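## Task

A wooden die sits loose on the palm of the upward-facing hand. Using that hand alone, roll it until the side with five pips faces up; its spin about the vertical axis is irrelevant, and the goal picture is just one acceptable example. The hand includes the wrist camera, its post and the arm's final link. The attempt fails if the die contacts anything outside the hand or leaves it. To finish, the die must rest still on the palm or fingers, clear of the wrist, the camera and its post, with the palm pointing straight up. No hand motor may show "moving" or "overload" or be building toward a shutdown; motors that were off from the beginning are ignored. Then declare the task done. The hand is opened after that, and five pips must still face up with the die lying on the open hand. Anything held in place only by the robot does not count.

## Robot and tools

Robot: one six-joint arm carrying a right robotic hand with index, middle and ring fingers plus a thumb (16 motors). Cameras: cam_high (672x504, fixed overhead) and cam_wrist (504x504 fisheye on the hand).

Frames. Scene frame: origin on the table below the arm base, +z up, metres. The state line reports the hand point's position, wxyz quaternion and velocities in this frame. The hand point sits in front of the palm where thumb and index/middle tips would pinch. Its own axes: +z runs along straightened fingers toward the tips, +x crosses the palm away from the thumb, +y points out of the palm face (palm surface at y = -0.062 m). So "palm facing straight up" means the hand point's +y aligned with scene +z. A fixed mast near the wrist (x +0.05 to +0.10, z -0.16 to -0.11, up to y +0.06) can collide with things.

execute_actions: argument "actions" is a list with at most one item; an empty list just returns the state. An item {"rows": [...], "steps": n} runs up to 15 control steps of 1/30 s, one row per step, the last row repeating if rows run out (default 15). An item {"steps": n} alone is a wait of up to 300 steps counted from the previous result, reply time included. Optional "pictures" boolean.

A row is one list of 24 numbers, each in [-1, 1], in this order: dx, dy, dz, rx, ry, rz, index_mcp, index_abd, index_pip, index_dip, middle_mcp, middle_abd, middle_pip, middle_dip, ring_mcp, ring_abd, ring_pip, ring_dip, thumb_cmc, thumb_axl, thumb_mcp, thumb_ipl, current_limit, speed.
- dx..rz are an offset, not a pose: a displacement of the hand point expressed in its own axes, measured from the pose in the most recent result that reports it (before any such result, or for later calls in the same reply, from the current position). Every row uses that same base, not the row before. Scale 1.0 = 0.6 m for dx,dy,dz and 180 degrees for the rotation vector rx,ry,rz. All zeros pulls the arm back to that base; it is not a pause. Per step the command is clipped to 100 mm and 16 degrees from the measured pose.
- The 16 hinge numbers are absolute goals, mapped linearly between each hinge's stops (angle in degrees at +1, at -1; straight value). Moving toward -1 closes. Finger _mcp bends at the knuckle toward the palm (-18, +128; 0.75); _abd swings the finger sideways away from the thumb (-60, +60; 0.00); _pip (-29, +108; 0.58); _dip (-21, +117; 0.70). thumb_cmc swings the thumb from beside the palm to in front of it (-20, +120; 0.71); thumb_axl rolls it about its length (-27, +140; 0.68); thumb_mcp (-69, +109; 0.23) and thumb_ipl (-77, +108; 0.17) bend it, toward +z when thumb_axl is straight, and in thumb_cmc's closing direction when thumb_axl is about -0.40.
- current_limit: motor current cap, -1 = 0 mA to +1 = 550 mA (floor 11 mA); low caps also slow hinges and may fail to lift a finger. speed: set-point rate = (speed+1)/2 of 5.9 rad/s. Start values +0.4 and -0.6; last written values persist.

move: "target" is one 24-number row as above (offset from the same base); "speed" 0.002-0.5 m/s (default 0.25, turning up to twice that in rad/s); optional "stop_force" 9-40 N ends the path when push against motion rises that much (unreliable when rotating; omit it when backing off a surface). Path 0.5-10 s, straight, not slowed by obstacles. Result adds a "move:" line: done, contact, off_target, moving, held or fault, plus limits such as paced or held.



Result lines: hand_goal (goals written), hand_measured (actual hinge positions, same scale), hand_current_ma (positive pushes toward -1), hand_state per motor: moving, goal, blocked, or overload. hand_current_limit and hand_speed echo settings. Wrist force/torque are in hand-point axes, noisy, saturating near 50 N. "pose unreachable" and HELD mean the clearance check altered or dropped commands. "Hand target" gives the pose the controller is driving toward.

Cautions: a motor at 495 mA or more accumulates seconds; after 5 s it shuts down for 10 s, so keep grip currents modest and avoid holding fingers hard against the object. Arm torque limits (wrist joints 25.4 N m) or 150 N external force cause a 10 s fault stop that skips the rest of the call; during stops hand commands are lost. Overheating arm motors (warning from 70 °C, brakes at 85 °C) also stop the arm. Keep the palm roughly level while manipulating so the object does not slide off; never let it touch the mast beyond hand parts, the table or anything else. Move gently and smoothly; time and reply length both count. Before declaring done, let the object settle on the open-ish hand, fingers at rest, palm up.

Each tool is called after ">>>" by a JSON object that holds its "method" and its "body".

Reference images:

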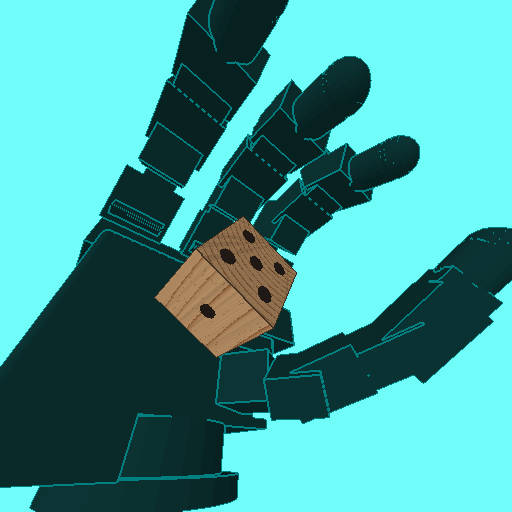

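## Session

>>> {"method": "execute_actions", "body": {"actions": []}}

Scene clock: 0.00 s of 4800.00 s.
end_effector_position=(+0.6072, +0.0770, +0.4577) hand_goal=(+0.046, +0.000, -0.008, +0.280, +0.046, +0.000, -0.008, +0.280, +0.046, +0.000, -0.008, +0.280, -0.104, +0.266, +0.032, -0.018) hand_measured=(+0.062, +0.000, -0.006, +0.282, +0.062, +0.000, -0.006, +0.282, +0.062, +0.000, -0.006, +0.282, -0.092, +0.270, +0.034, -0.016) hand_current_ma=(+85, +0, +14, +12, +85, +0, +14, +12, +87, +0, +14, +12, +67, +29, +11, +12) hand_state=(goal, goal, goal, goal, goal, goal, goal, goal, goal, goal, goal, goal, goal, goal, goal, goal) hand_current_limit=0.40 hand_speed=-0.60 end_effector_quat_wxyz=(+0.474, +0.475, +0.536, +0.512) end_effector_velocity=(+0.000, +0.000, +0.000) end_effector_angular_velocity=(-0.000, -0.001, +0.000)
Joint positions: [-0.182 -1.166  2.227 -4.159 -1.32  -0.038]
Joint velocities: [ 0.    -0.    -0.001 -0.     0.    -0.   ]
Motor temperatures (°C, as the motors report them): [26 29 28 31 36 39]
Wrist force (N, on the end effector, along its own x y z axes, offset not removed): no reading
Wrist torque (N m, same axes, about the end effector's origin, offset not removed): no reading
Hand target: +0.607, +0.077, +0.458; +0.474, +0.475, +0.536, +0.512

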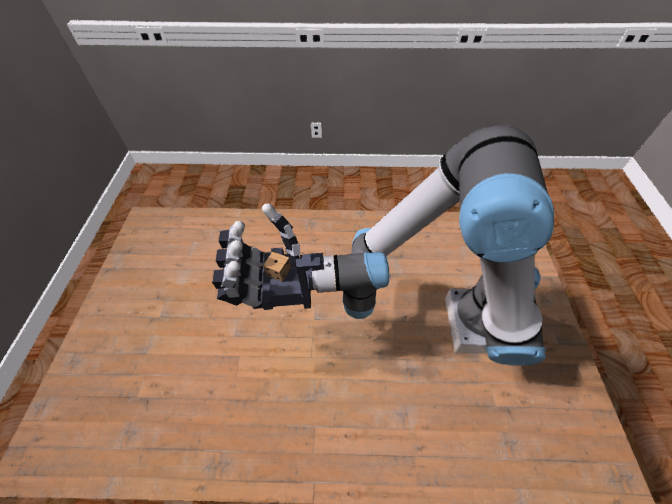

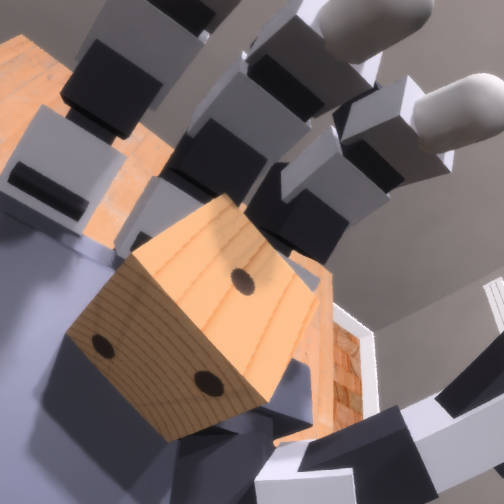

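>>> {"method": "move", "body": {"target": [0,0,0,0.13,0,-0.04,0.68,0,-0.3,0.2,0.68,0,-0.3,0.2,0.68,0,-0.3,0.2,-0.1,0.27,0.03,-0.02,0.4,-0.6], "speed": 0.1}}

Scene clock: 9.87 s of 4800.00 s.
end_effector_position=(+0.6070, +0.0770, +0.4576) hand_goal=(+0.680, +0.000, -0.300, +0.200, +0.680, +0.000, -0.300, +0.200, +0.680, +0.000, -0.300, +0.200, -0.100, +0.270, +0.030, -0.020) hand_measured=(+0.688, +0.000, -0.296, +0.202, +0.688, +0.000, -0.296, +0.202, +0.690, +0.000, -0.296, +0.202, -0.092, +0.270, +0.030, -0.018) hand_current_ma=(+45, +0, +18, +12, +47, +0, +18, +12, +53, -1, +18, +12, +43, +4, -4, +8) hand_state=(goal, goal, goal, goal, goal, goal, goal, goal, moving, goal, goal, goal, goal, goal, goal, goal) hand_current_limit=0.40 hand_speed=-0.60 end_effector_quat_wxyz=(+0.399, +0.527, +0.657, +0.363) end_effector_velocity=(+0.000, -0.001, +0.000) end_effector_angular_velocity=(-0.005, +0.009, -0.001)
Joint positions: [-0.196 -1.519  2.278 -3.443 -1.369 -0.263]
Joint velocities: [-0.001 -0.007 -0.002  0.018 -0.003 -0.005]
Motor temperatures (°C, as the motors report them): [26 29 28 31 36 39]
Wrist force (N, on the end effector, along its own x y z axes, offset not removed): [0.2 4.9 -4.3]
Wrist torque (N m, same axes, about the end effector's origin, offset not removed): [1.19 -0.13 -0.15]
Hand target: +0.607, +0.077, +0.458; +0.399, +0.527, +0.657, +0.362
Off the commanded pose: 0.000 m, 0 deg.
move: done
camera_calibration (this result's frames):
cam_wrist: T_world_to_cam=[[0.364789, -0.638682, 0.677506, -0.448561], [-0.80222, -0.584949, -0.11949, 0.544476], [0.472622, -0.49992, -0.725747, 0.211081], [0, 0, 0, 1]] pos_world=[0.500658, 0.137526, 0.522154]

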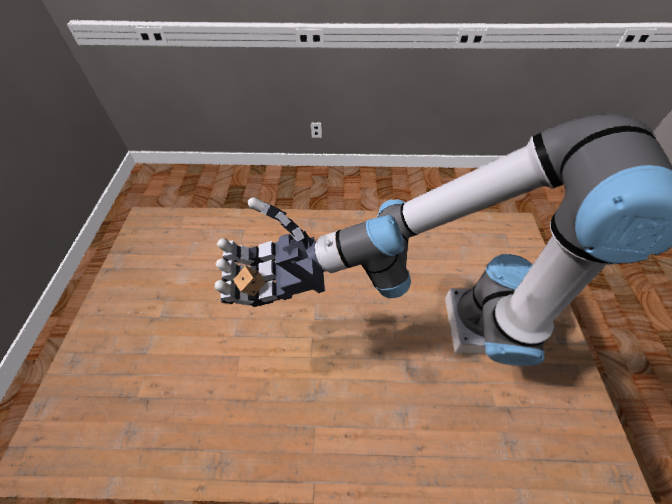

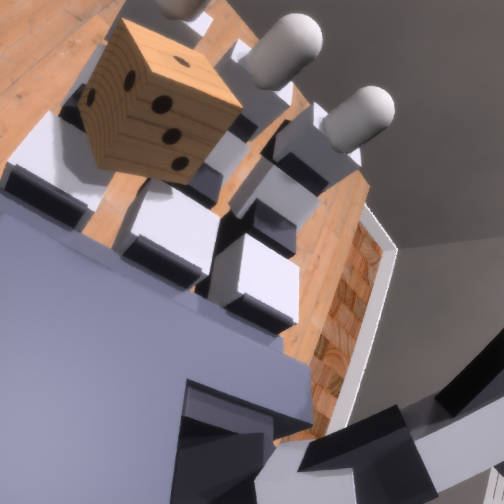

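>>> {"method": "move", "body": {"target": [0,0,0,0,0,0.09,0.62,0,-0.3,0.2,0.68,0,-0.2,0.2,0.64,0,-0.6,0.4,-0.1,0.27,0.03,-0.02,0.4,-0.7], "speed": 0.1}}

Scene clock: 17.63 s of 4800.00 s.
end_effector_position=(+0.6070, +0.0770, +0.4576) hand_goal=(+0.620, +0.000, -0.300, +0.200, +0.680, +0.000, -0.200, +0.200, +0.640, +0.000, -0.600, +0.400, -0.100, +0.270, +0.030, -0.020) hand_measured=(+0.642, +0.000, -0.296, +0.202, +0.688, +0.000, -0.200, +0.202, +0.666, +0.000, -0.594, +0.398, -0.092, +0.270, +0.030, -0.018) hand_current_ma=(+125, +0, +18, +12, +47, +0, -1, +12, +142, -1, +35, -14, +43, +4, -4, +8) hand_state=(blocked, goal, goal, goal, goal, goal, goal, goal, blocked, goal, goal, goal, goal, goal, goal, goal) hand_current_limit=0.40 hand_speed=-0.70 end_effector_quat_wxyz=(+0.344, +0.614, +0.577, +0.415) end_effector_velocity=(+0.000, -0.001, +0.000) end_effector_angular_velocity=(+0.007, -0.000, -0.006)
Joint positions: [-0.128 -1.513  2.253 -3.43  -1.43   0.05 ]
Joint velocities: [-0.     0.    -0.002  0.001 -0.002  0.009]
Motor temperatures (°C, as the motors report them): [26 29 28 31 36 39]
Wrist force (N, on the end effector, along its own x y z axes, offset not removed): [-3.0 2.9 -2.1]
Wrist torque (N m, same axes, about the end effector's origin, offset not removed): [0.53 0.23 -0.32]
Hand target: +0.607, +0.077, +0.458; +0.344, +0.614, +0.576, +0.415
Off the commanded pose: 0.000 m, 0 deg.
move: done
camera_calibration (this result's frames):
cam_wrist: T_world_to_cam=[[0.286992, -0.826791, 0.483789, -0.298189], [-0.866017, -0.439803, -0.237884, 0.626182], [0.409452, -0.350698, -0.842235, 0.291213], [0, 0, 0, 1]] pos_world=[0.508624, 0.130984, 0.538489]

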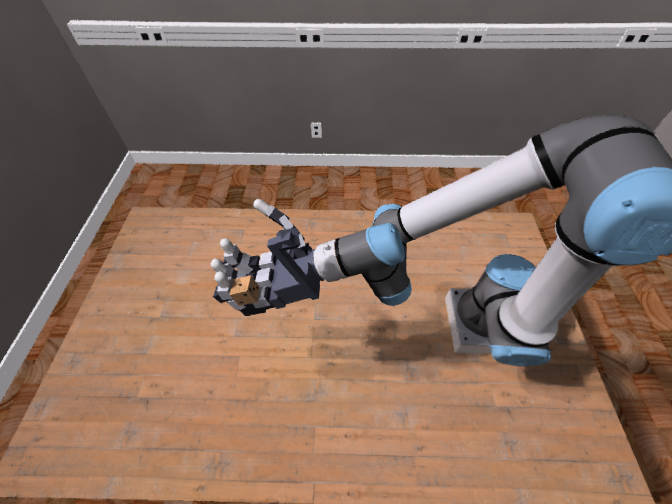

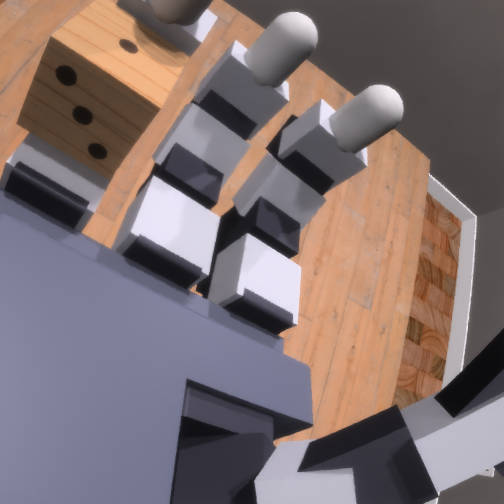

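>>> {"method": "move", "body": {"target": [0,0,0,0,0,0.08,0.4,0,-0.1,0.2,0.72,0,-0.3,0.2,0.64,0,-0.3,0.3,-0.1,0.27,0.03,-0.02,0.4,-0.7], "speed": 0.1}}

Scene clock: 22.73 s of 4800.00 s.
end_effector_position=(+0.6070, +0.0770, +0.4575) hand_goal=(+0.400, +0.000, -0.100, +0.200, +0.720, +0.000, -0.300, +0.200, +0.640, +0.000, -0.300, +0.300, -0.100, +0.270, +0.030, -0.020) hand_measured=(+0.424, +0.000, -0.100, +0.202, +0.728, +0.000, -0.292, +0.202, +0.666, +0.000, -0.300, +0.302, -0.092, +0.270, +0.030, -0.018) hand_current_ma=(+129, +0, -3, +12, +41, +0, +39, +12, +142, -1, -1, +15, +43, +4, -4, +8) hand_state=(blocked, goal, goal, goal, goal, goal, goal, goal, blocked, goal, goal, goal, goal, goal, goal, goal) hand_current_limit=0.40 hand_speed=-0.70 end_effector_quat_wxyz=(+0.289, +0.681, +0.495, +0.455) end_effector_velocity=(-0.000, +0.002, -0.000) end_effector_angular_velocity=(+0.006, +0.000, -0.000)
Joint positions: [-0.073 -1.51   2.218 -3.4   -1.479  0.324]
Joint velocities: [ 0.004  0.    -0.001  0.001 -0.002  0.008]
Motor temperatures (°C, as the motors report them): [26 29 28 31 36 39]
Wrist force (N, on the end effector, along its own x y z axes, offset not removed): [-0.7 -1.4 -1.9]
Wrist torque (N m, same axes, about the end effector's origin, offset not removed): [0.00 -0.02 -0.27]
Hand target: +0.607, +0.077, +0.458; +0.289, +0.681, +0.495, +0.455
Off the commanded pose: 0.000 m, 0 deg.
move: done
camera_calibration (this result's frames):
cam_wrist: T_world_to_cam=[[0.199233, -0.939473, 0.278742, -0.142409], [-0.908086, -0.283916, -0.30785, 0.671705], [0.368356, -0.191788, -0.909688, 0.334773], [0, 0, 0, 1]] pos_world=[0.515023, 0.121124, 0.551019]

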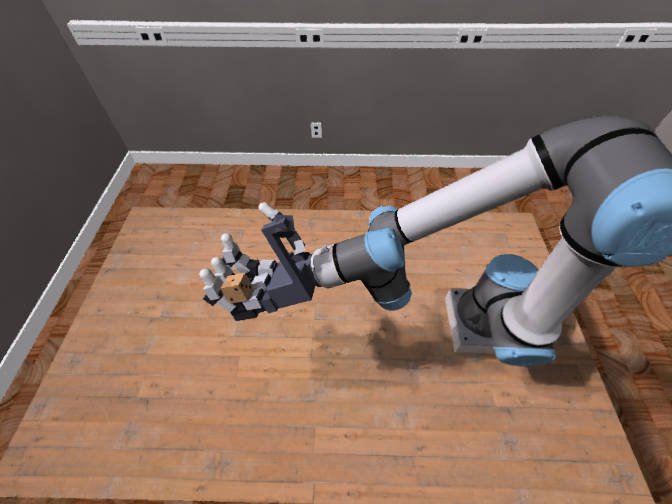

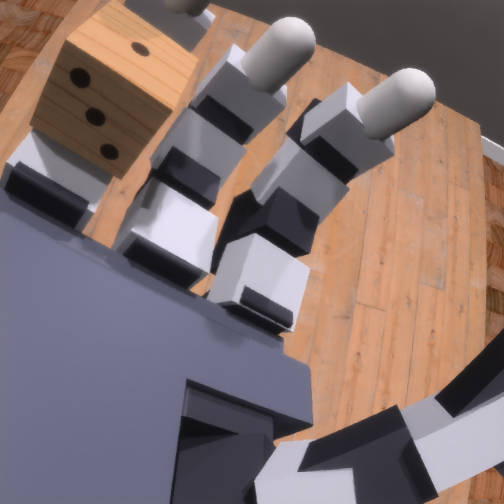

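>>> {"method": "move", "body": {"target": [0,0,0,0,0,0,0.4,0,-0.1,0.2,0.9,0,-0.5,0.2,0.64,0,-0.3,0.3,-0.1,0.27,0.03,-0.02,0.4,-0.7]}}

Scene clock: 25.63 s of 4800.00 s.
end_effector_position=(+0.6070, +0.0771, +0.4575) hand_goal=(+0.400, +0.000, -0.100, +0.200, +0.900, +0.000, -0.500, +0.200, +0.640, +0.000, -0.300, +0.300, -0.100, +0.270, +0.030, -0.020) hand_measured=(+0.424, +0.000, -0.100, +0.202, +0.906, +0.000, -0.492, +0.202, +0.666, +0.000, -0.300, +0.302, -0.092, +0.270, +0.030, -0.018) hand_current_ma=(+128, +0, -3, +12, +32, +0, +39, +12, +142, -1, -1, +15, +43, +4, -4, +8) hand_state=(blocked, goal, goal, goal, goal, goal, goal, goal, blocked, goal, goal, goal, goal, goal, goal, goal) hand_current_limit=0.40 hand_speed=-0.70 end_effector_quat_wxyz=(+0.289, +0.681, +0.495, +0.455) end_effector_velocity=(+0.000, -0.001, +0.000) end_effector_angular_velocity=(+0.001, -0.001, -0.001)
Joint positions: [-0.073 -1.51   2.218 -3.4   -1.479  0.324]
Joint velocities: [-0.001  0.    -0.    -0.     0.     0.001]
Motor temperatures (°C, as the motors report them): [26 29 28 31 36 39]
Wrist force (N, on the end effector, along its own x y z axes, offset not removed): [-1.9 1.7 -3.8]
Wrist torque (N m, same axes, about the end effector's origin, offset not removed): [0.54 0.24 -0.21]
Hand target: +0.607, +0.077, +0.458; +0.289, +0.681, +0.495, +0.455
Off the commanded pose: 0.000 m, 0 deg.
move: done
camera_calibration (this result's frames):
cam_wrist: T_world_to_cam=[[0.199228, -0.939457, 0.278799, -0.142385], [-0.908093, -0.283927, -0.30782, 0.671709], [0.368342, -0.191849, -0.90968, 0.334804], [0, 0, 0, 1]] pos_world=[0.515018, 0.121184, 0.551026]

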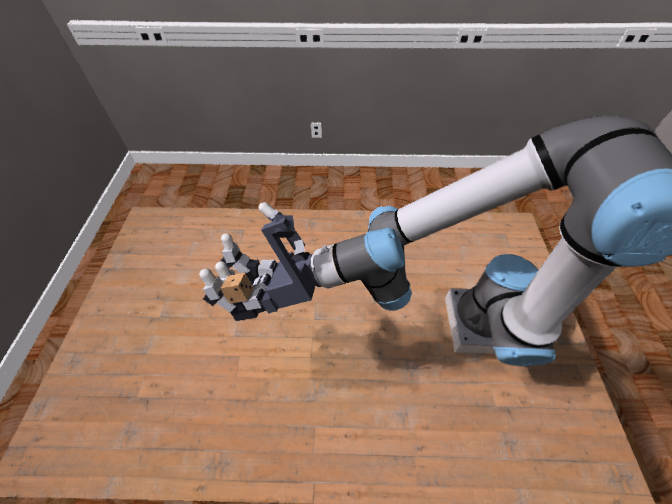

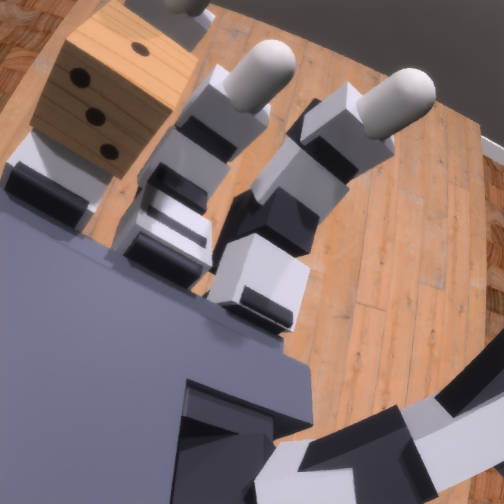

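>>> {"method": "move", "body": {"target": [0,0,0,0,0,0.06,0.3,0,0,0.2,0.8,0,-0.3,0.2,0.6,0,-0.1,0.3,-0.1,0.27,0.03,-0.02,0.4,-0.7], "speed": 0.1}}

Scene clock: 29.97 s of 4800.00 s.
end_effector_position=(+0.6070, +0.0771, +0.4575) hand_goal=(+0.300, +0.000, +0.000, +0.200, +0.800, +0.000, -0.300, +0.200, +0.600, +0.000, -0.100, +0.300, -0.100, +0.270, +0.030, -0.020) hand_measured=(+0.322, +0.000, +0.000, +0.202, +0.820, +0.000, -0.300, +0.202, +0.622, +0.000, -0.100, +0.302, -0.092, +0.270, +0.030, -0.018) hand_current_ma=(+123, +4, -2, +12, +110, +0, +5, +12, +121, +0, +0, +15, +43, +4, -4, +8) hand_state=(blocked, goal, goal, goal, goal, goal, goal, goal, blocked, goal, goal, goal, goal, goal, goal, goal) hand_current_limit=0.40 hand_speed=-0.70 end_effector_quat_wxyz=(+0.245, +0.725, +0.429, +0.480) end_effector_velocity=(+0.000, -0.001, -0.000) end_effector_angular_velocity=(+0.007, +0.001, -0.005)
Joint positions: [-0.039 -1.51   2.185 -3.369 -1.51   0.527]
Joint velocities: [-0.    -0.    -0.001  0.002 -0.002  0.008]
Motor temperatures (°C, as the motors report them): [26 29 28 31 36 39]
Wrist force (N, on the end effector, along its own x y z axes, offset not removed): [1.8 -0.9 -0.3]
Wrist torque (N m, same axes, about the end effector's origin, offset not removed): [0.09 -0.35 0.14]
Hand target: +0.607, +0.077, +0.458; +0.245, +0.725, +0.429, +0.480
Off the commanded pose: 0.000 m, 0 deg.
move: done
camera_calibration (this result's frames):
cam_wrist: T_world_to_cam=[[0.125372, -0.985677, 0.112796, -0.0180307], [-0.928888, -0.156558, -0.335644, 0.687226], [0.348496, -0.0626948, -0.935211, 0.348577], [0, 0, 0, 1]] pos_world=[0.519139, 0.111672, 0.55869]

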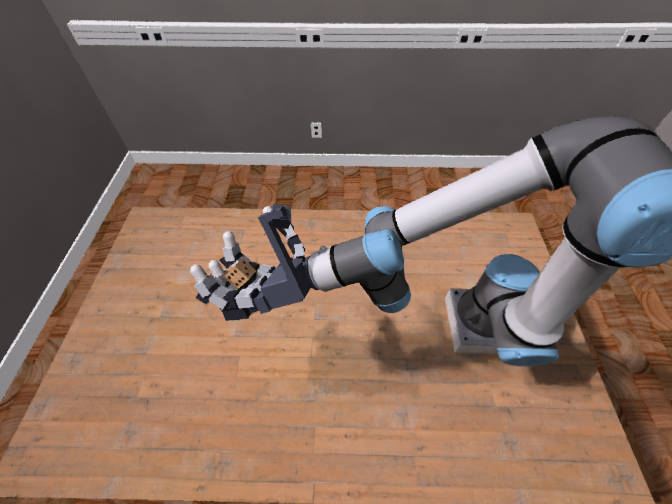

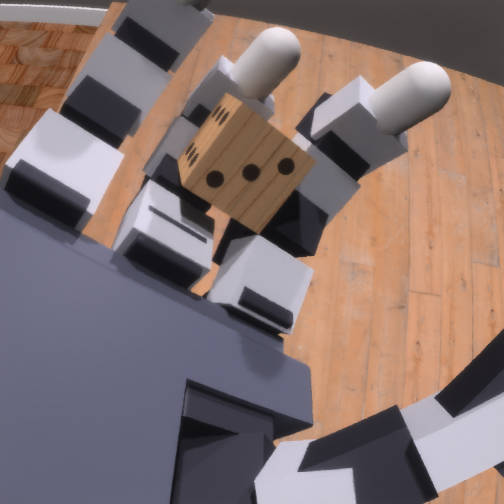

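>>> {"method": "move", "body": {"target": [0,0,0,0,0,-0.18,0.55,0,-0.2,0.2,0.72,0,-0.3,0.2,0.55,0,-0.2,0.3,-0.1,0.27,0.03,-0.02,0.4,-0.7], "speed": 0.15}}

>>> {"method": "move", "body": {"target": [0,0,0,0,0,0,0.6,0,-0.75,-0.3,0.7,0,-0.75,-0.3,0.55,0,-0.2,0.3,-0.1,0.27,0.03,-0.02,0.4,-0.7]}}

>>> {"method": "move", "body": {"target": [0,0,0,0,0,0,-0.3,0,-0.75,-0.3,-0.3,0,-0.75,-0.3,-0.3,0,-0.2,0.3,-0.1,0.27,0.03,-0.02,0.4,-0.7]}}

Scene clock: 39.40 s of 4800.00 s.
end_effector_position=(+0.6070, +0.0771, +0.4576) hand_goal=(+0.550, +0.000, -0.200, +0.200, +0.720, +0.000, -0.300, +0.200, +0.550, +0.000, -0.200, +0.300, -0.100, +0.270, +0.030, -0.020) hand_measured=(+0.558, +0.000, -0.192, +0.202, +0.746, +0.000, -0.298, +0.202, +0.572, +0.000, -0.192, +0.302, -0.092, +0.270, +0.030, -0.018) hand_current_ma=(+46, +4, +38, +12, +140, +0, +5, +12, +116, +0, +37, +15, +43, +4, -4, +8) hand_state=(goal, goal, goal, goal, blocked, goal, goal, goal, blocked, goal, goal, goal, goal, goal, goal, goal) hand_current_limit=0.40 hand_speed=-0.70 end_effector_quat_wxyz=(+0.369, +0.576, +0.614, +0.393) end_effector_velocity=(-0.000, +0.000, +0.000) end_effector_angular_velocity=(-0.006, -0.001, +0.004)
Joint positions: [-0.158 -1.515  2.266 -3.439 -1.403 -0.09 ]
Joint velocities: [-0.002 -0.     0.    -0.001  0.003 -0.008]
Motor temperatures (°C, as the motors report them): [26 29 28 31 36 39]
Wrist force (N, on the end effector, along its own x y z axes, offset not removed): [0.6 1.9 -2.6]
Wrist torque (N m, same axes, about the end effector's origin, offset not removed): [0.64 -0.19 -0.07]
Hand target: +0.607, +0.077, +0.458; +0.370, +0.576, +0.614, +0.392
Off the commanded pose: 0.000 m, 0 deg.
move: done
camera_calibration (this result's frames):
cam_wrist: T_world_to_cam=[[0.324982, -0.749768, 0.576399, -0.369515], [-0.839316, -0.509524, -0.189561, 0.593257], [0.435816, -0.422177, -0.794878, 0.259085], [0, 0, 0, 1]] pos_world=[0.505103, 0.134608, 0.531387]

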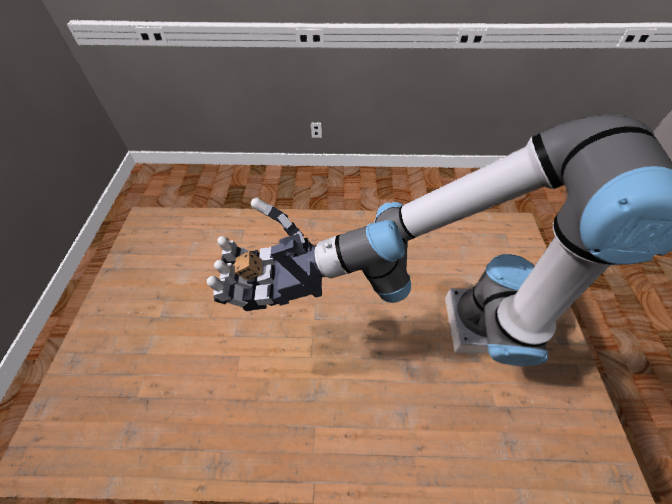

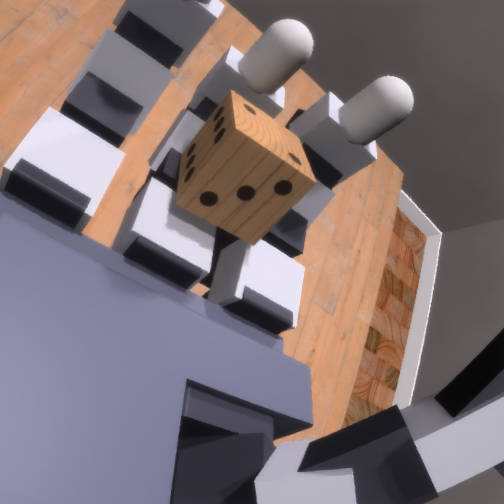

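Scene clock: 40.43 s of 4800.00 s.
end_effector_position=(+0.6070, +0.0770, +0.4576) hand_goal=(+0.600, +0.000, -0.750, -0.300, +0.700, +0.000, -0.750, -0.300, +0.550, +0.000, -0.200, +0.300, -0.100, +0.270, +0.030, -0.020) hand_measured=(+0.608, +0.000, -0.746, -0.298, +0.724, +0.000, -0.564, -0.092, +0.572, +0.000, -0.192, +0.302, -0.092, +0.270, +0.030, -0.018) hand_current_ma=(+44, +4, +18, +11, +135, +0, +385, +385, +116, +0, +37, +15, +43, +4, -4, +8) hand_state=(goal, goal, goal, goal, blocked, goal, blocked, blocked, blocked, goal, goal, goal, goal, goal, goal, goal) hand_current_limit=0.40 hand_speed=-0.70 end_effector_quat_wxyz=(+0.369, +0.576, +0.614, +0.393) end_effector_velocity=(+0.000, +0.001, +0.001) end_effector_angular_velocity=(+0.001, -0.002, +0.001)
Joint positions: [-0.158 -1.515  2.266 -3.439 -1.403 -0.09 ]
Joint velocities: [ 0.002  0.    -0.001 -0.     0.     0.002]
Motor temperatures (°C, as the motors report them): [26 29 28 31 36 39]
Wrist force (N, on the end effector, along its own x y z axes, offset not removed): [-0.4 2.4 -1.2]
Wrist torque (N m, same axes, about the end effector's origin, offset not removed): [0.54 -0.03 -0.14]
Hand target: +0.607, +0.077, +0.458; +0.369, +0.576, +0.614, +0.393
Off the commanded pose: 0.000 m, 0 deg.
move: done
camera_calibration (this result's frames):
cam_wrist: T_world_to_cam=[[0.324986, -0.749787, 0.576371, -0.369518], [-0.839315, -0.509521, -0.189577, 0.593251], [0.435816, -0.422147, -0.794894, 0.259077], [0, 0, 0, 1]] pos_world=[0.505102, 0.134582, 0.531385]

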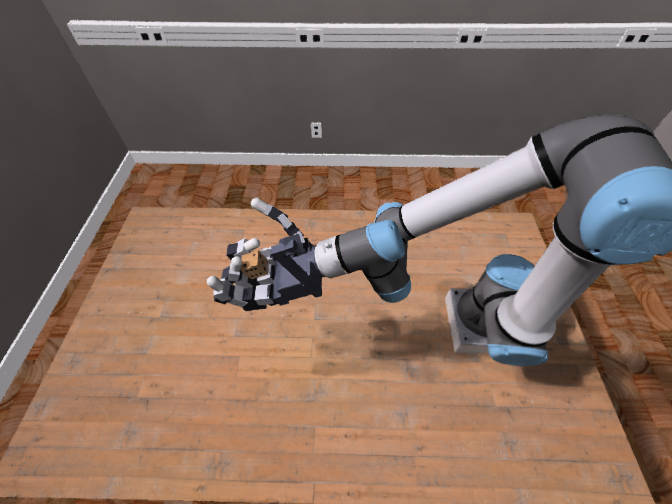

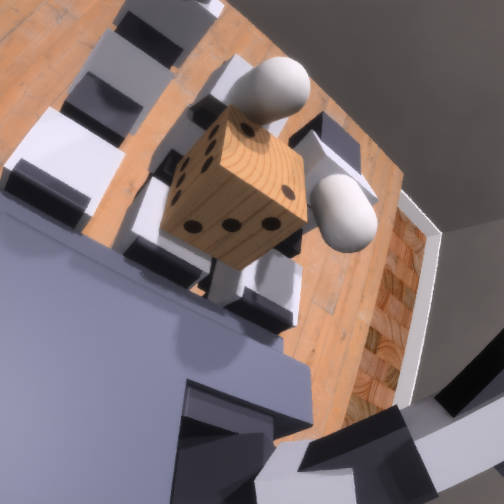

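Scene clock: 42.63 s of 4800.00 s.
end_effector_position=(+0.6070, +0.0770, +0.4576) hand_goal=(-0.300, +0.000, -0.750, -0.300, -0.300, +0.000, -0.750, -0.300, -0.300, +0.000, -0.200, +0.300, -0.100, +0.270, +0.030, -0.020) hand_measured=(-0.290, +0.000, -0.750, -0.298, -0.228, +0.000, -0.498, -0.092, -0.286, +0.000, -0.198, +0.302, -0.092, +0.270, +0.030, -0.018) hand_current_ma=(+58, +4, +1, +11, +385, +0, +385, +385, +76, +0, +9, +12, +43, +4, -4, +8) hand_state=(goal, goal, goal, goal, blocked, goal, blocked, blocked, goal, goal, goal, goal, goal, goal, goal, goal) hand_current_limit=0.40 hand_speed=-0.70 end_effector_quat_wxyz=(+0.369, +0.576, +0.614, +0.393) end_effector_velocity=(+0.000, -0.002, +0.001) end_effector_angular_velocity=(+0.001, -0.002, -0.003)
Joint positions: [-0.158 -1.515  2.266 -3.439 -1.403 -0.09 ]
Joint velocities: [-0.003  0.    -0.001 -0.001  0.     0.001]
Motor temperatures (°C, as the motors report them): [26 29 28 31 36 39]
Wrist force (N, on the end effector, along its own x y z axes, offset not removed): [-3.4 1.6 -4.5]
Wrist torque (N m, same axes, about the end effector's origin, offset not removed): [0.64 0.49 -0.41]
Hand target: +0.607, +0.077, +0.458; +0.369, +0.576, +0.614, +0.393
Off the commanded pose: 0.000 m, 0 deg.
move: done
camera_calibration (this result's frames):
cam_wrist: T_world_to_cam=[[0.324986, -0.749787, 0.576371, -0.369519], [-0.839315, -0.509521, -0.189577, 0.593251], [0.435816, -0.422147, -0.794894, 0.259077], [0, 0, 0, 1]] pos_world=[0.505102, 0.134582, 0.531385]

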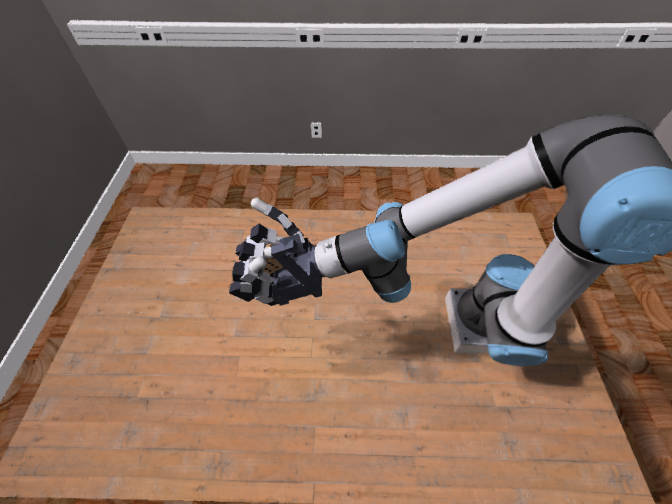

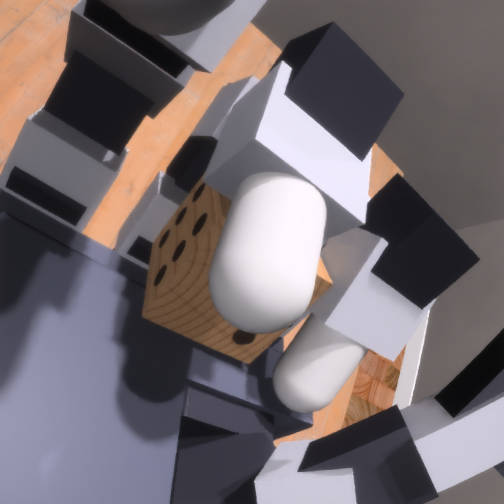

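Works. Level, release.

>>> {"method": "move", "body": {"target": [0,0,0,-0.13,0,0,-0.5,0,0.3,0.4,-0.5,0,0.3,0.4,-0.5,0,0.3,0.4,-0.1,0.27,0.03,-0.02,0.4,-0.8], "speed": 0.15}}

>>> {"method": "move", "body": {"target": [0,0,0,0,0,0,0.7,0,-0.3,0.2,0.7,0,-0.3,0.2,0.7,0,-0.3,0.2,-0.1,0.27,0.03,-0.02,0.4,-0.6]}}

>>> {"method": "move", "body": {"target": [0,0,0,0.13,0,-0.01,0.7,0,-0.3,0.2,0.7,0,-0.3,0.2,0.7,0,-0.3,0.2,-0.1,0.27,0.03,-0.02,0.4,-0.6], "speed": 0.1}}

Scene clock: 51.67 s of 4800.00 s.
end_effector_position=(+0.6072, +0.0770, +0.4577) hand_goal=(-0.500, +0.000, +0.300, +0.400, -0.500, +0.000, +0.300, +0.400, -0.500, +0.000, +0.300, +0.400, -0.100, +0.270, +0.030, -0.020) hand_measured=(-0.408, +0.000, -0.632, -0.188, -0.498, +0.000, +0.296, +0.396, -0.498, +0.000, +0.296, +0.396, -0.092, +0.270, +0.030, -0.018) hand_current_ma=(+385, +4, -385, -385, +13, +0, -24, -18, +15, +0, -20, -17, +43, +4, -4, +8) hand_state=(blocked, goal, blocked, blocked, goal, goal, goal, goal, goal, goal, goal, goal, goal, goal, goal, goal) hand_current_limit=0.40 hand_speed=-0.80 end_effector_quat_wxyz=(+0.478, +0.489, +0.522, +0.509) end_effector_velocity=(+0.000, +0.000, +0.000) end_effector_angular_velocity=(-0.001, -0.000, +0.000)
Joint positions: [-0.154 -1.161  2.219 -4.16  -1.384 -0.015]
Joint velocities: [ 0.     0.    -0.001 -0.     0.    -0.001]
Motor temperatures (°C, as the motors report them): [26 29 28 31 36 39]
Wrist force (N, on the end effector, along its own x y z axes, offset not removed): [-2.7 2.6 -0.8]
Wrist torque (N m, same axes, about the end effector's origin, offset not removed): [0.20 0.16 -0.41]
Hand target: +0.607, +0.077, +0.458; +0.479, +0.489, +0.522, +0.509
Off the commanded pose: 0.000 m, 0 deg.
move: done
camera_calibration (this result's frames):
cam_wrist: T_world_to_cam=[[0.0745425, -0.76538, 0.639247, -0.245208], [-0.692338, -0.50108, -0.519217, 0.654431], [0.717713, -0.403871, -0.567253, -0.0176629], [0, 0, 0, 1]] pos_world=[0.484043, 0.133112, 0.486521]

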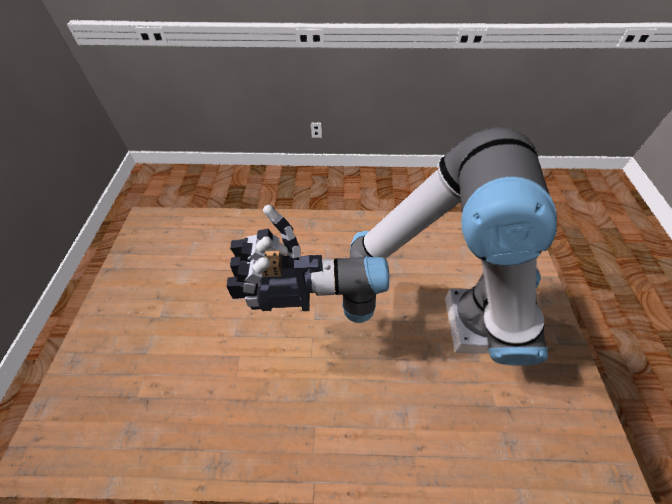

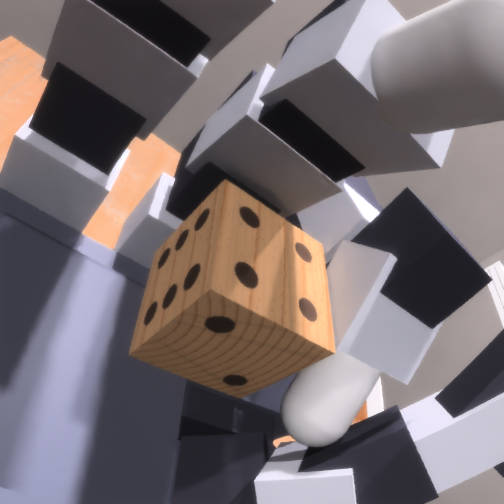

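Scene clock: 53.23 s of 4800.00 s.
end_effector_position=(+0.6072, +0.0770, +0.4577) hand_goal=(+0.700, +0.000, -0.300, +0.200, +0.700, +0.000, -0.300, +0.200, +0.700, +0.000, -0.300, +0.200, -0.100, +0.270, +0.030, -0.020) hand_measured=(+0.708, +0.002, -0.302, +0.198, +0.708, +0.000, -0.298, +0.202, +0.708, +0.000, -0.298, +0.202, -0.092, +0.270, +0.030, -0.018) hand_current_ma=(+43, +14, -6, -15, +43, +0, +10, +11, +44, +0, +10, +11, +43, +4, +6, +8) hand_state=(goal, goal, goal, goal, goal, goal, goal, goal, goal, goal, goal, goal, goal, goal, goal, goal) hand_current_limit=0.40 hand_speed=-0.60 end_effector_quat_wxyz=(+0.478, +0.489, +0.522, +0.509) end_effector_velocity=(+0.000, -0.000, -0.000) end_effector_angular_velocity=(-0.000, +0.001, -0.000)
Joint positions: [-0.154 -1.161  2.219 -4.16  -1.384 -0.015]
Joint velocities: [-0.001  0.    -0.     0.001  0.    -0.   ]
Motor temperatures (°C, as the motors report them): [26 29 28 31 36 39]
Wrist force (N, on the end effector, along its own x y z axes, offset not removed): [-1.6 1.6 -3.0]
Wrist torque (N m, same axes, about the end effector's origin, offset not removed): [0.61 0.07 -0.30]
Hand target: +0.607, +0.077, +0.458; +0.478, +0.489, +0.522, +0.509
Off the commanded pose: 0.000 m, 0 deg.
move: done
camera_calibration (this result's frames):
cam_wrist: T_world_to_cam=[[0.0745307, -0.76538, 0.639248, -0.245202], [-0.69233, -0.501079, -0.519229, 0.654432], [0.717721, -0.403873, -0.567242, -0.0176728], [0, 0, 0, 1]] pos_world=[0.484042, 0.133112, 0.48652]

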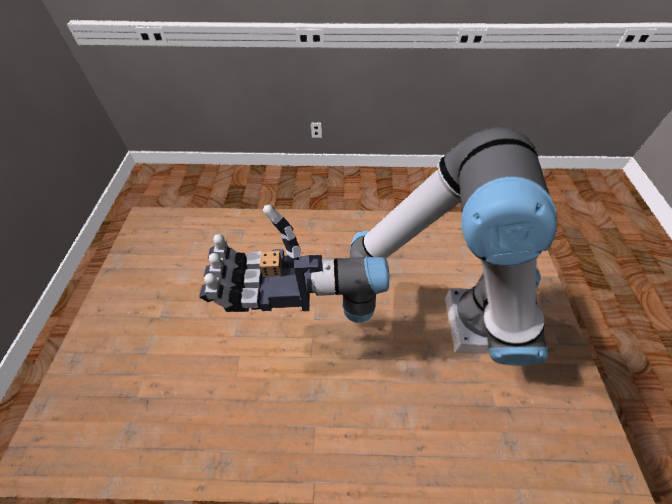

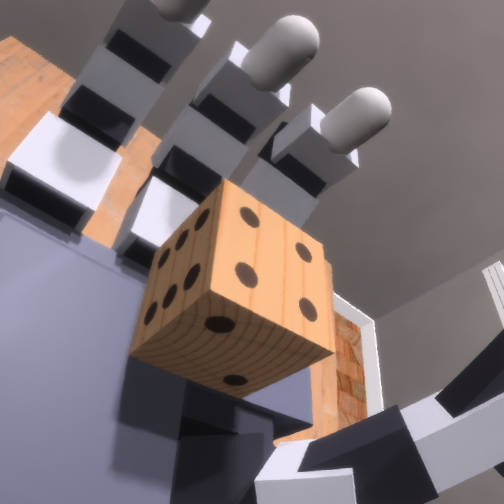

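Scene clock: 55.63 s of 4800.00 s.
end_effector_position=(+0.6070, +0.0770, +0.4576) hand_goal=(+0.700, +0.000, -0.300, +0.200, +0.700, +0.000, -0.300, +0.200, +0.700, +0.000, -0.300, +0.200, -0.100, +0.270, +0.030, -0.020) hand_measured=(+0.708, +0.002, -0.300, +0.198, +0.708, +0.000, -0.298, +0.202, +0.708, +0.000, -0.298, +0.202, -0.092, +0.270, +0.030, -0.018) hand_current_ma=(+46, +13, -2, -13, +47, +0, +10, +11, +47, +0, +10, +11, +43, +4, +0, +8) hand_state=(goal, goal, goal, goal, goal, goal, goal, goal, goal, goal, goal, goal, goal, goal, goal, goal) hand_current_limit=0.40 hand_speed=-0.60 end_effector_quat_wxyz=(+0.378, +0.568, +0.622, +0.385) end_effector_velocity=(+0.000, +0.001, +0.000) end_effector_angular_velocity=(-0.001, +0.010, +0.001)
Joint positions: [-0.161 -1.514  2.268 -3.443 -1.406 -0.122]
Joint velocities: [ 0.001 -0.007 -0.003  0.02  -0.001 -0.002]
Motor temperatures (°C, as the motors report them): [26 29 28 31 36 39]
Wrist force (N, on the end effector, along its own x y z axes, offset not removed): [-0.2 0.0 -2.9]
Wrist torque (N m, same axes, about the end effector's origin, offset not removed): [0.22 0.03 -0.21]
Hand target: +0.607, +0.077, +0.458; +0.377, +0.568, +0.622, +0.385
Off the commanded pose: 0.000 m, 0 deg.
move: done
camera_calibration (this result's frames):
cam_wrist: T_world_to_cam=[[0.328556, -0.729717, 0.599637, -0.383884], [-0.835204, -0.520918, -0.176293, 0.585529], [0.441006, -0.442897, -0.780613, 0.250997], [0, 0, 0, 1]] pos_world=[0.504473, 0.136051, 0.529347]

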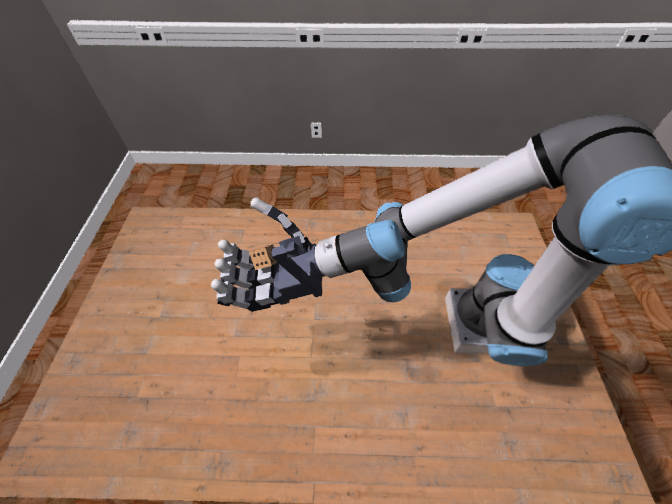

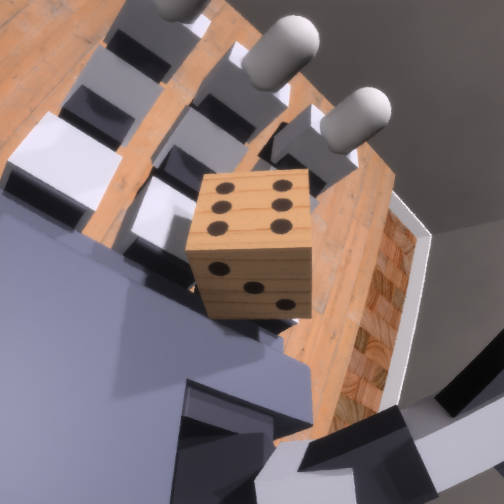

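>>> {"method": "execute_actions", "body": {"actions": []}}

Scene clock: 57.13 s of 4800.00 s.
end_effector_position=(+0.6070, +0.0770, +0.4576) hand_goal=(+0.700, +0.000, -0.300, +0.200, +0.700, +0.000, -0.300, +0.200, +0.700, +0.000, -0.300, +0.200, -0.100, +0.270, +0.030, -0.020) hand_measured=(+0.708, +0.002, -0.300, +0.198, +0.708, +0.000, -0.298, +0.202, +0.708, +0.000, -0.298, +0.202, -0.092, +0.270, +0.030, -0.018) hand_current_ma=(+46, +13, -2, -13, +47, +0, +10, +11, +47, +0, +10, +11, +43, +4, +0, +8) hand_state=(goal, goal, goal, goal, goal, goal, goal, goal, goal, goal, goal, goal, goal, goal, goal, goal) hand_current_limit=0.40 hand_speed=-0.60 end_effector_quat_wxyz=(+0.377, +0.568, +0.622, +0.385) end_effector_velocity=(-0.000, -0.001, +0.000) end_effector_angular_velocity=(+0.001, -0.001, -0.002)
Joint positions: [-0.161 -1.515  2.268 -3.441 -1.406 -0.122]
Joint velocities: [-0.001 -0.     0.    -0.001 -0.     0.002]
Motor temperatures (°C, as the motors report them): [26 29 28 31 36 39]
Wrist force (N, on the end effector, along its own x y z axes, offset not removed): [1.3 0.7 -3.2]
Wrist torque (N m, same axes, about the end effector's origin, offset not removed): [0.57 -0.13 -0.06]
Hand target: +0.607, +0.077, +0.458; +0.377, +0.568, +0.622, +0.385
Off the commanded pose: 0.000 m, 0 deg.
Steps of this call (steps 1 to 45: nothing new was sent). Readings (end_effector_position | what the end effector reports):
1: (+0.6070, +0.0770, +0.4576) | hand_goal=(+0.700, +0.000, -0.300, +0.200, +0.700, +0.000, -0.300, +0.200, +0.700, +0.000, -0.300, +0.200, -0.100, +0.270, +0.030, -0.020) hand_measured=(+0.708, +0.002, -0.300, +0.198, +0.708, +0.000, -0.298, +0.202, +0.708, +0.000, -0.298, +0.202, -0.092, +0.270, +0.030, -0.018) hand_current_ma=(+46, +13, -2, -13, +47, +0, +10, +11, +47, +0, +10, +11, +43, +4, +0, +8) hand_state=(goal, goal, goal, goal, goal, goal, goal, goal, goal, goal, goal, goal, goal, goal, goal, goal) hand_current_limit=0.40 hand_speed=-0.60
2: (+0.6070, +0.0770, +0.4576) | hand_goal=(+0.700, +0.000, -0.300, +0.200, +0.700, +0.000, -0.300, +0.200, +0.700, +0.000, -0.300, +0.200, -0.100, +0.270, +0.030, -0.020) hand_measured=(+0.708, +0.002, -0.300, +0.198, +0.708, +0.000, -0.298, +0.202, +0.708, +0.000, -0.298, +0.202, -0.092, +0.270, +0.030, -0.018) hand_current_ma=(+46, +13, -2, -13, +47, +0, +10, +11, +47, +0, +10, +11, +43, +4, +0, +8) hand_state=(goal, goal, goal, goal, goal, goal, goal, goal, goal, goal, goal, goal, goal, goal, goal, goal) hand_current_limit=0.40 hand_speed=-0.60
4: (+0.6070, +0.0770, +0.4576) | hand_goal=(+0.700, +0.000, -0.300, +0.200, +0.700, +0.000, -0.300, +0.200, +0.700, +0.000, -0.300, +0.200, -0.100, +0.270, +0.030, -0.020) hand_measured=(+0.708, +0.002, -0.300, +0.198, +0.708, +0.000, -0.298, +0.202, +0.708, +0.000, -0.298, +0.202, -0.092, +0.270, +0.030, -0.018) hand_current_ma=(+46, +13, -2, -13, +47, +0, +10, +11, +47, +0, +10, +11, +43, +4, +0, +8) hand_state=(goal, goal, goal, goal, goal, goal, goal, goal, goal, goal, goal, goal, goal, goal, goal, goal) hand_current_limit=0.40 hand_speed=-0.60
8: (+0.6070, +0.0770, +0.4576) | hand_goal=(+0.700, +0.000, -0.300, +0.200, +0.700, +0.000, -0.300, +0.200, +0.700, +0.000, -0.300, +0.200, -0.100, +0.270, +0.030, -0.020) hand_measured=(+0.708, +0.002, -0.300, +0.198, +0.708, +0.000, -0.298, +0.202, +0.708, +0.000, -0.298, +0.202, -0.092, +0.270, +0.030, -0.018) hand_current_ma=(+46, +13, -2, -13, +47, +0, +10, +11, +47, +0, +10, +11, +43, +4, +0, +8) hand_state=(goal, goal, goal, goal, goal, goal, goal, goal, goal, goal, goal, goal, goal, goal, goal, goal) hand_current_limit=0.40 hand_speed=-0.60
45: the state above
camera_calibration (this result's frames):
cam_wrist: T_world_to_cam=[[0.329101, -0.729647, 0.599423, -0.384118], [-0.835335, -0.520967, -0.175523, 0.585286], [0.44035, -0.442955, -0.78095, 0.251555], [0, 0, 0, 1]] pos_world=[0.504551, 0.136072, 0.529433]

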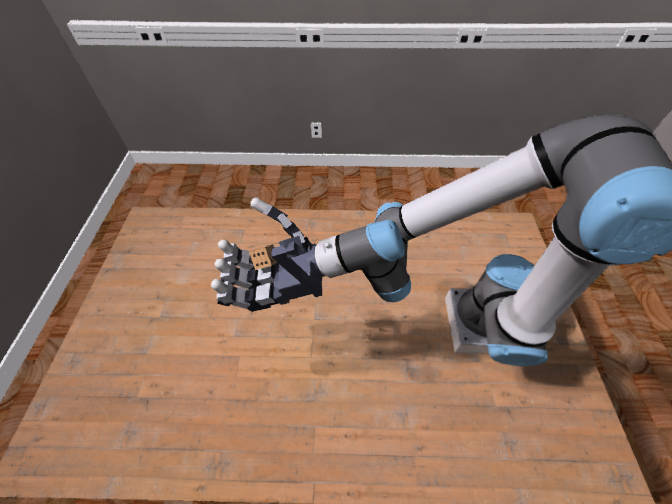

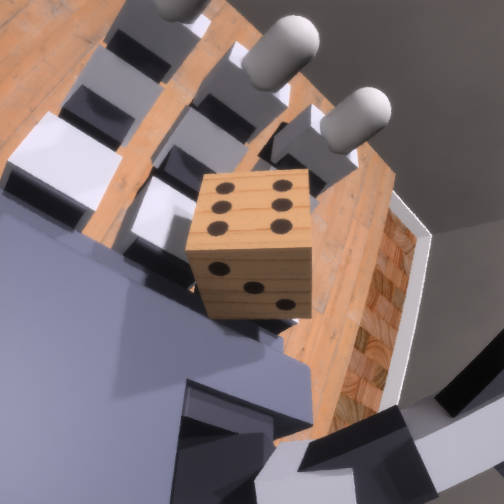

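>>> {"method": "move", "body": {"target": [0,0,0,0.02,0,-0.05,0.8,0,-0.4,0.2,0.8,0,-0.4,0.2,0.7,0,-0.3,0.2,-0.1,0.27,0.03,-0.02,0.4,-0.6], "speed": 0.1}}

Scene clock: 61.43 s of 4800.00 s.
end_effector_position=(+0.6070, +0.0771, +0.4576) hand_goal=(+0.800, +0.000, -0.400, +0.200, +0.800, +0.000, -0.400, +0.200, +0.700, +0.000, -0.300, +0.200, -0.100, +0.270, +0.030, -0.020) hand_measured=(+0.808, +0.002, -0.392, +0.198, +0.810, +0.000, -0.392, +0.202, +0.708, +0.000, -0.298, +0.202, -0.092, +0.270, +0.030, -0.018) hand_current_ma=(+44, +12, +39, -13, +51, +0, +39, +11, +47, +0, +10, +11, +43, +4, -5, +8) hand_state=(goal, goal, goal, goal, goal, goal, goal, goal, goal, goal, goal, goal, goal, goal, goal, goal) hand_current_limit=0.40 hand_speed=-0.60 end_effector_quat_wxyz=(+0.388, +0.529, +0.676, +0.335) end_effector_velocity=(+0.000, -0.001, +0.000) end_effector_angular_velocity=(-0.007, +0.002, +0.002)
Joint positions: [-0.193 -1.563  2.263 -3.323 -1.391 -0.304]
Joint velocities: [-0.002 -0.003 -0.001  0.006  0.    -0.009]
Motor temperatures (°C, as the motors report them): [26 29 28 31 36 39]
Wrist force (N, on the end effector, along its own x y z axes, offset not removed): [0.9 2.1 -1.2]
Wrist torque (N m, same axes, about the end effector's origin, offset not removed): [0.42 -0.19 -0.10]
Hand target: +0.607, +0.077, +0.458; +0.388, +0.529, +0.676, +0.335
Off the commanded pose: 0.000 m, 0 deg.
move: done
camera_calibration (this result's frames):
cam_wrist: T_world_to_cam=[[0.406639, -0.6127, 0.677675, -0.475979], [-0.806161, -0.589634, -0.0493635, 0.515121], [0.429825, -0.526242, -0.733703, 0.242757], [0, 0, 0, 1]] pos_world=[0.504479, 0.139849, 0.526098]

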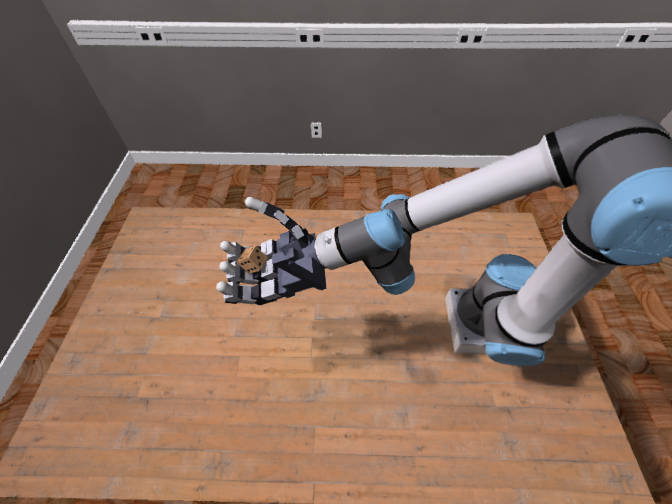

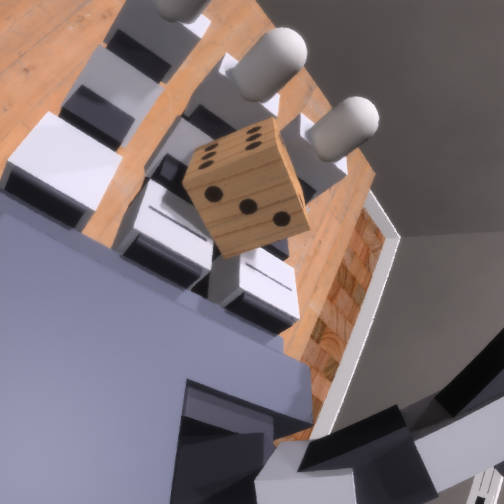

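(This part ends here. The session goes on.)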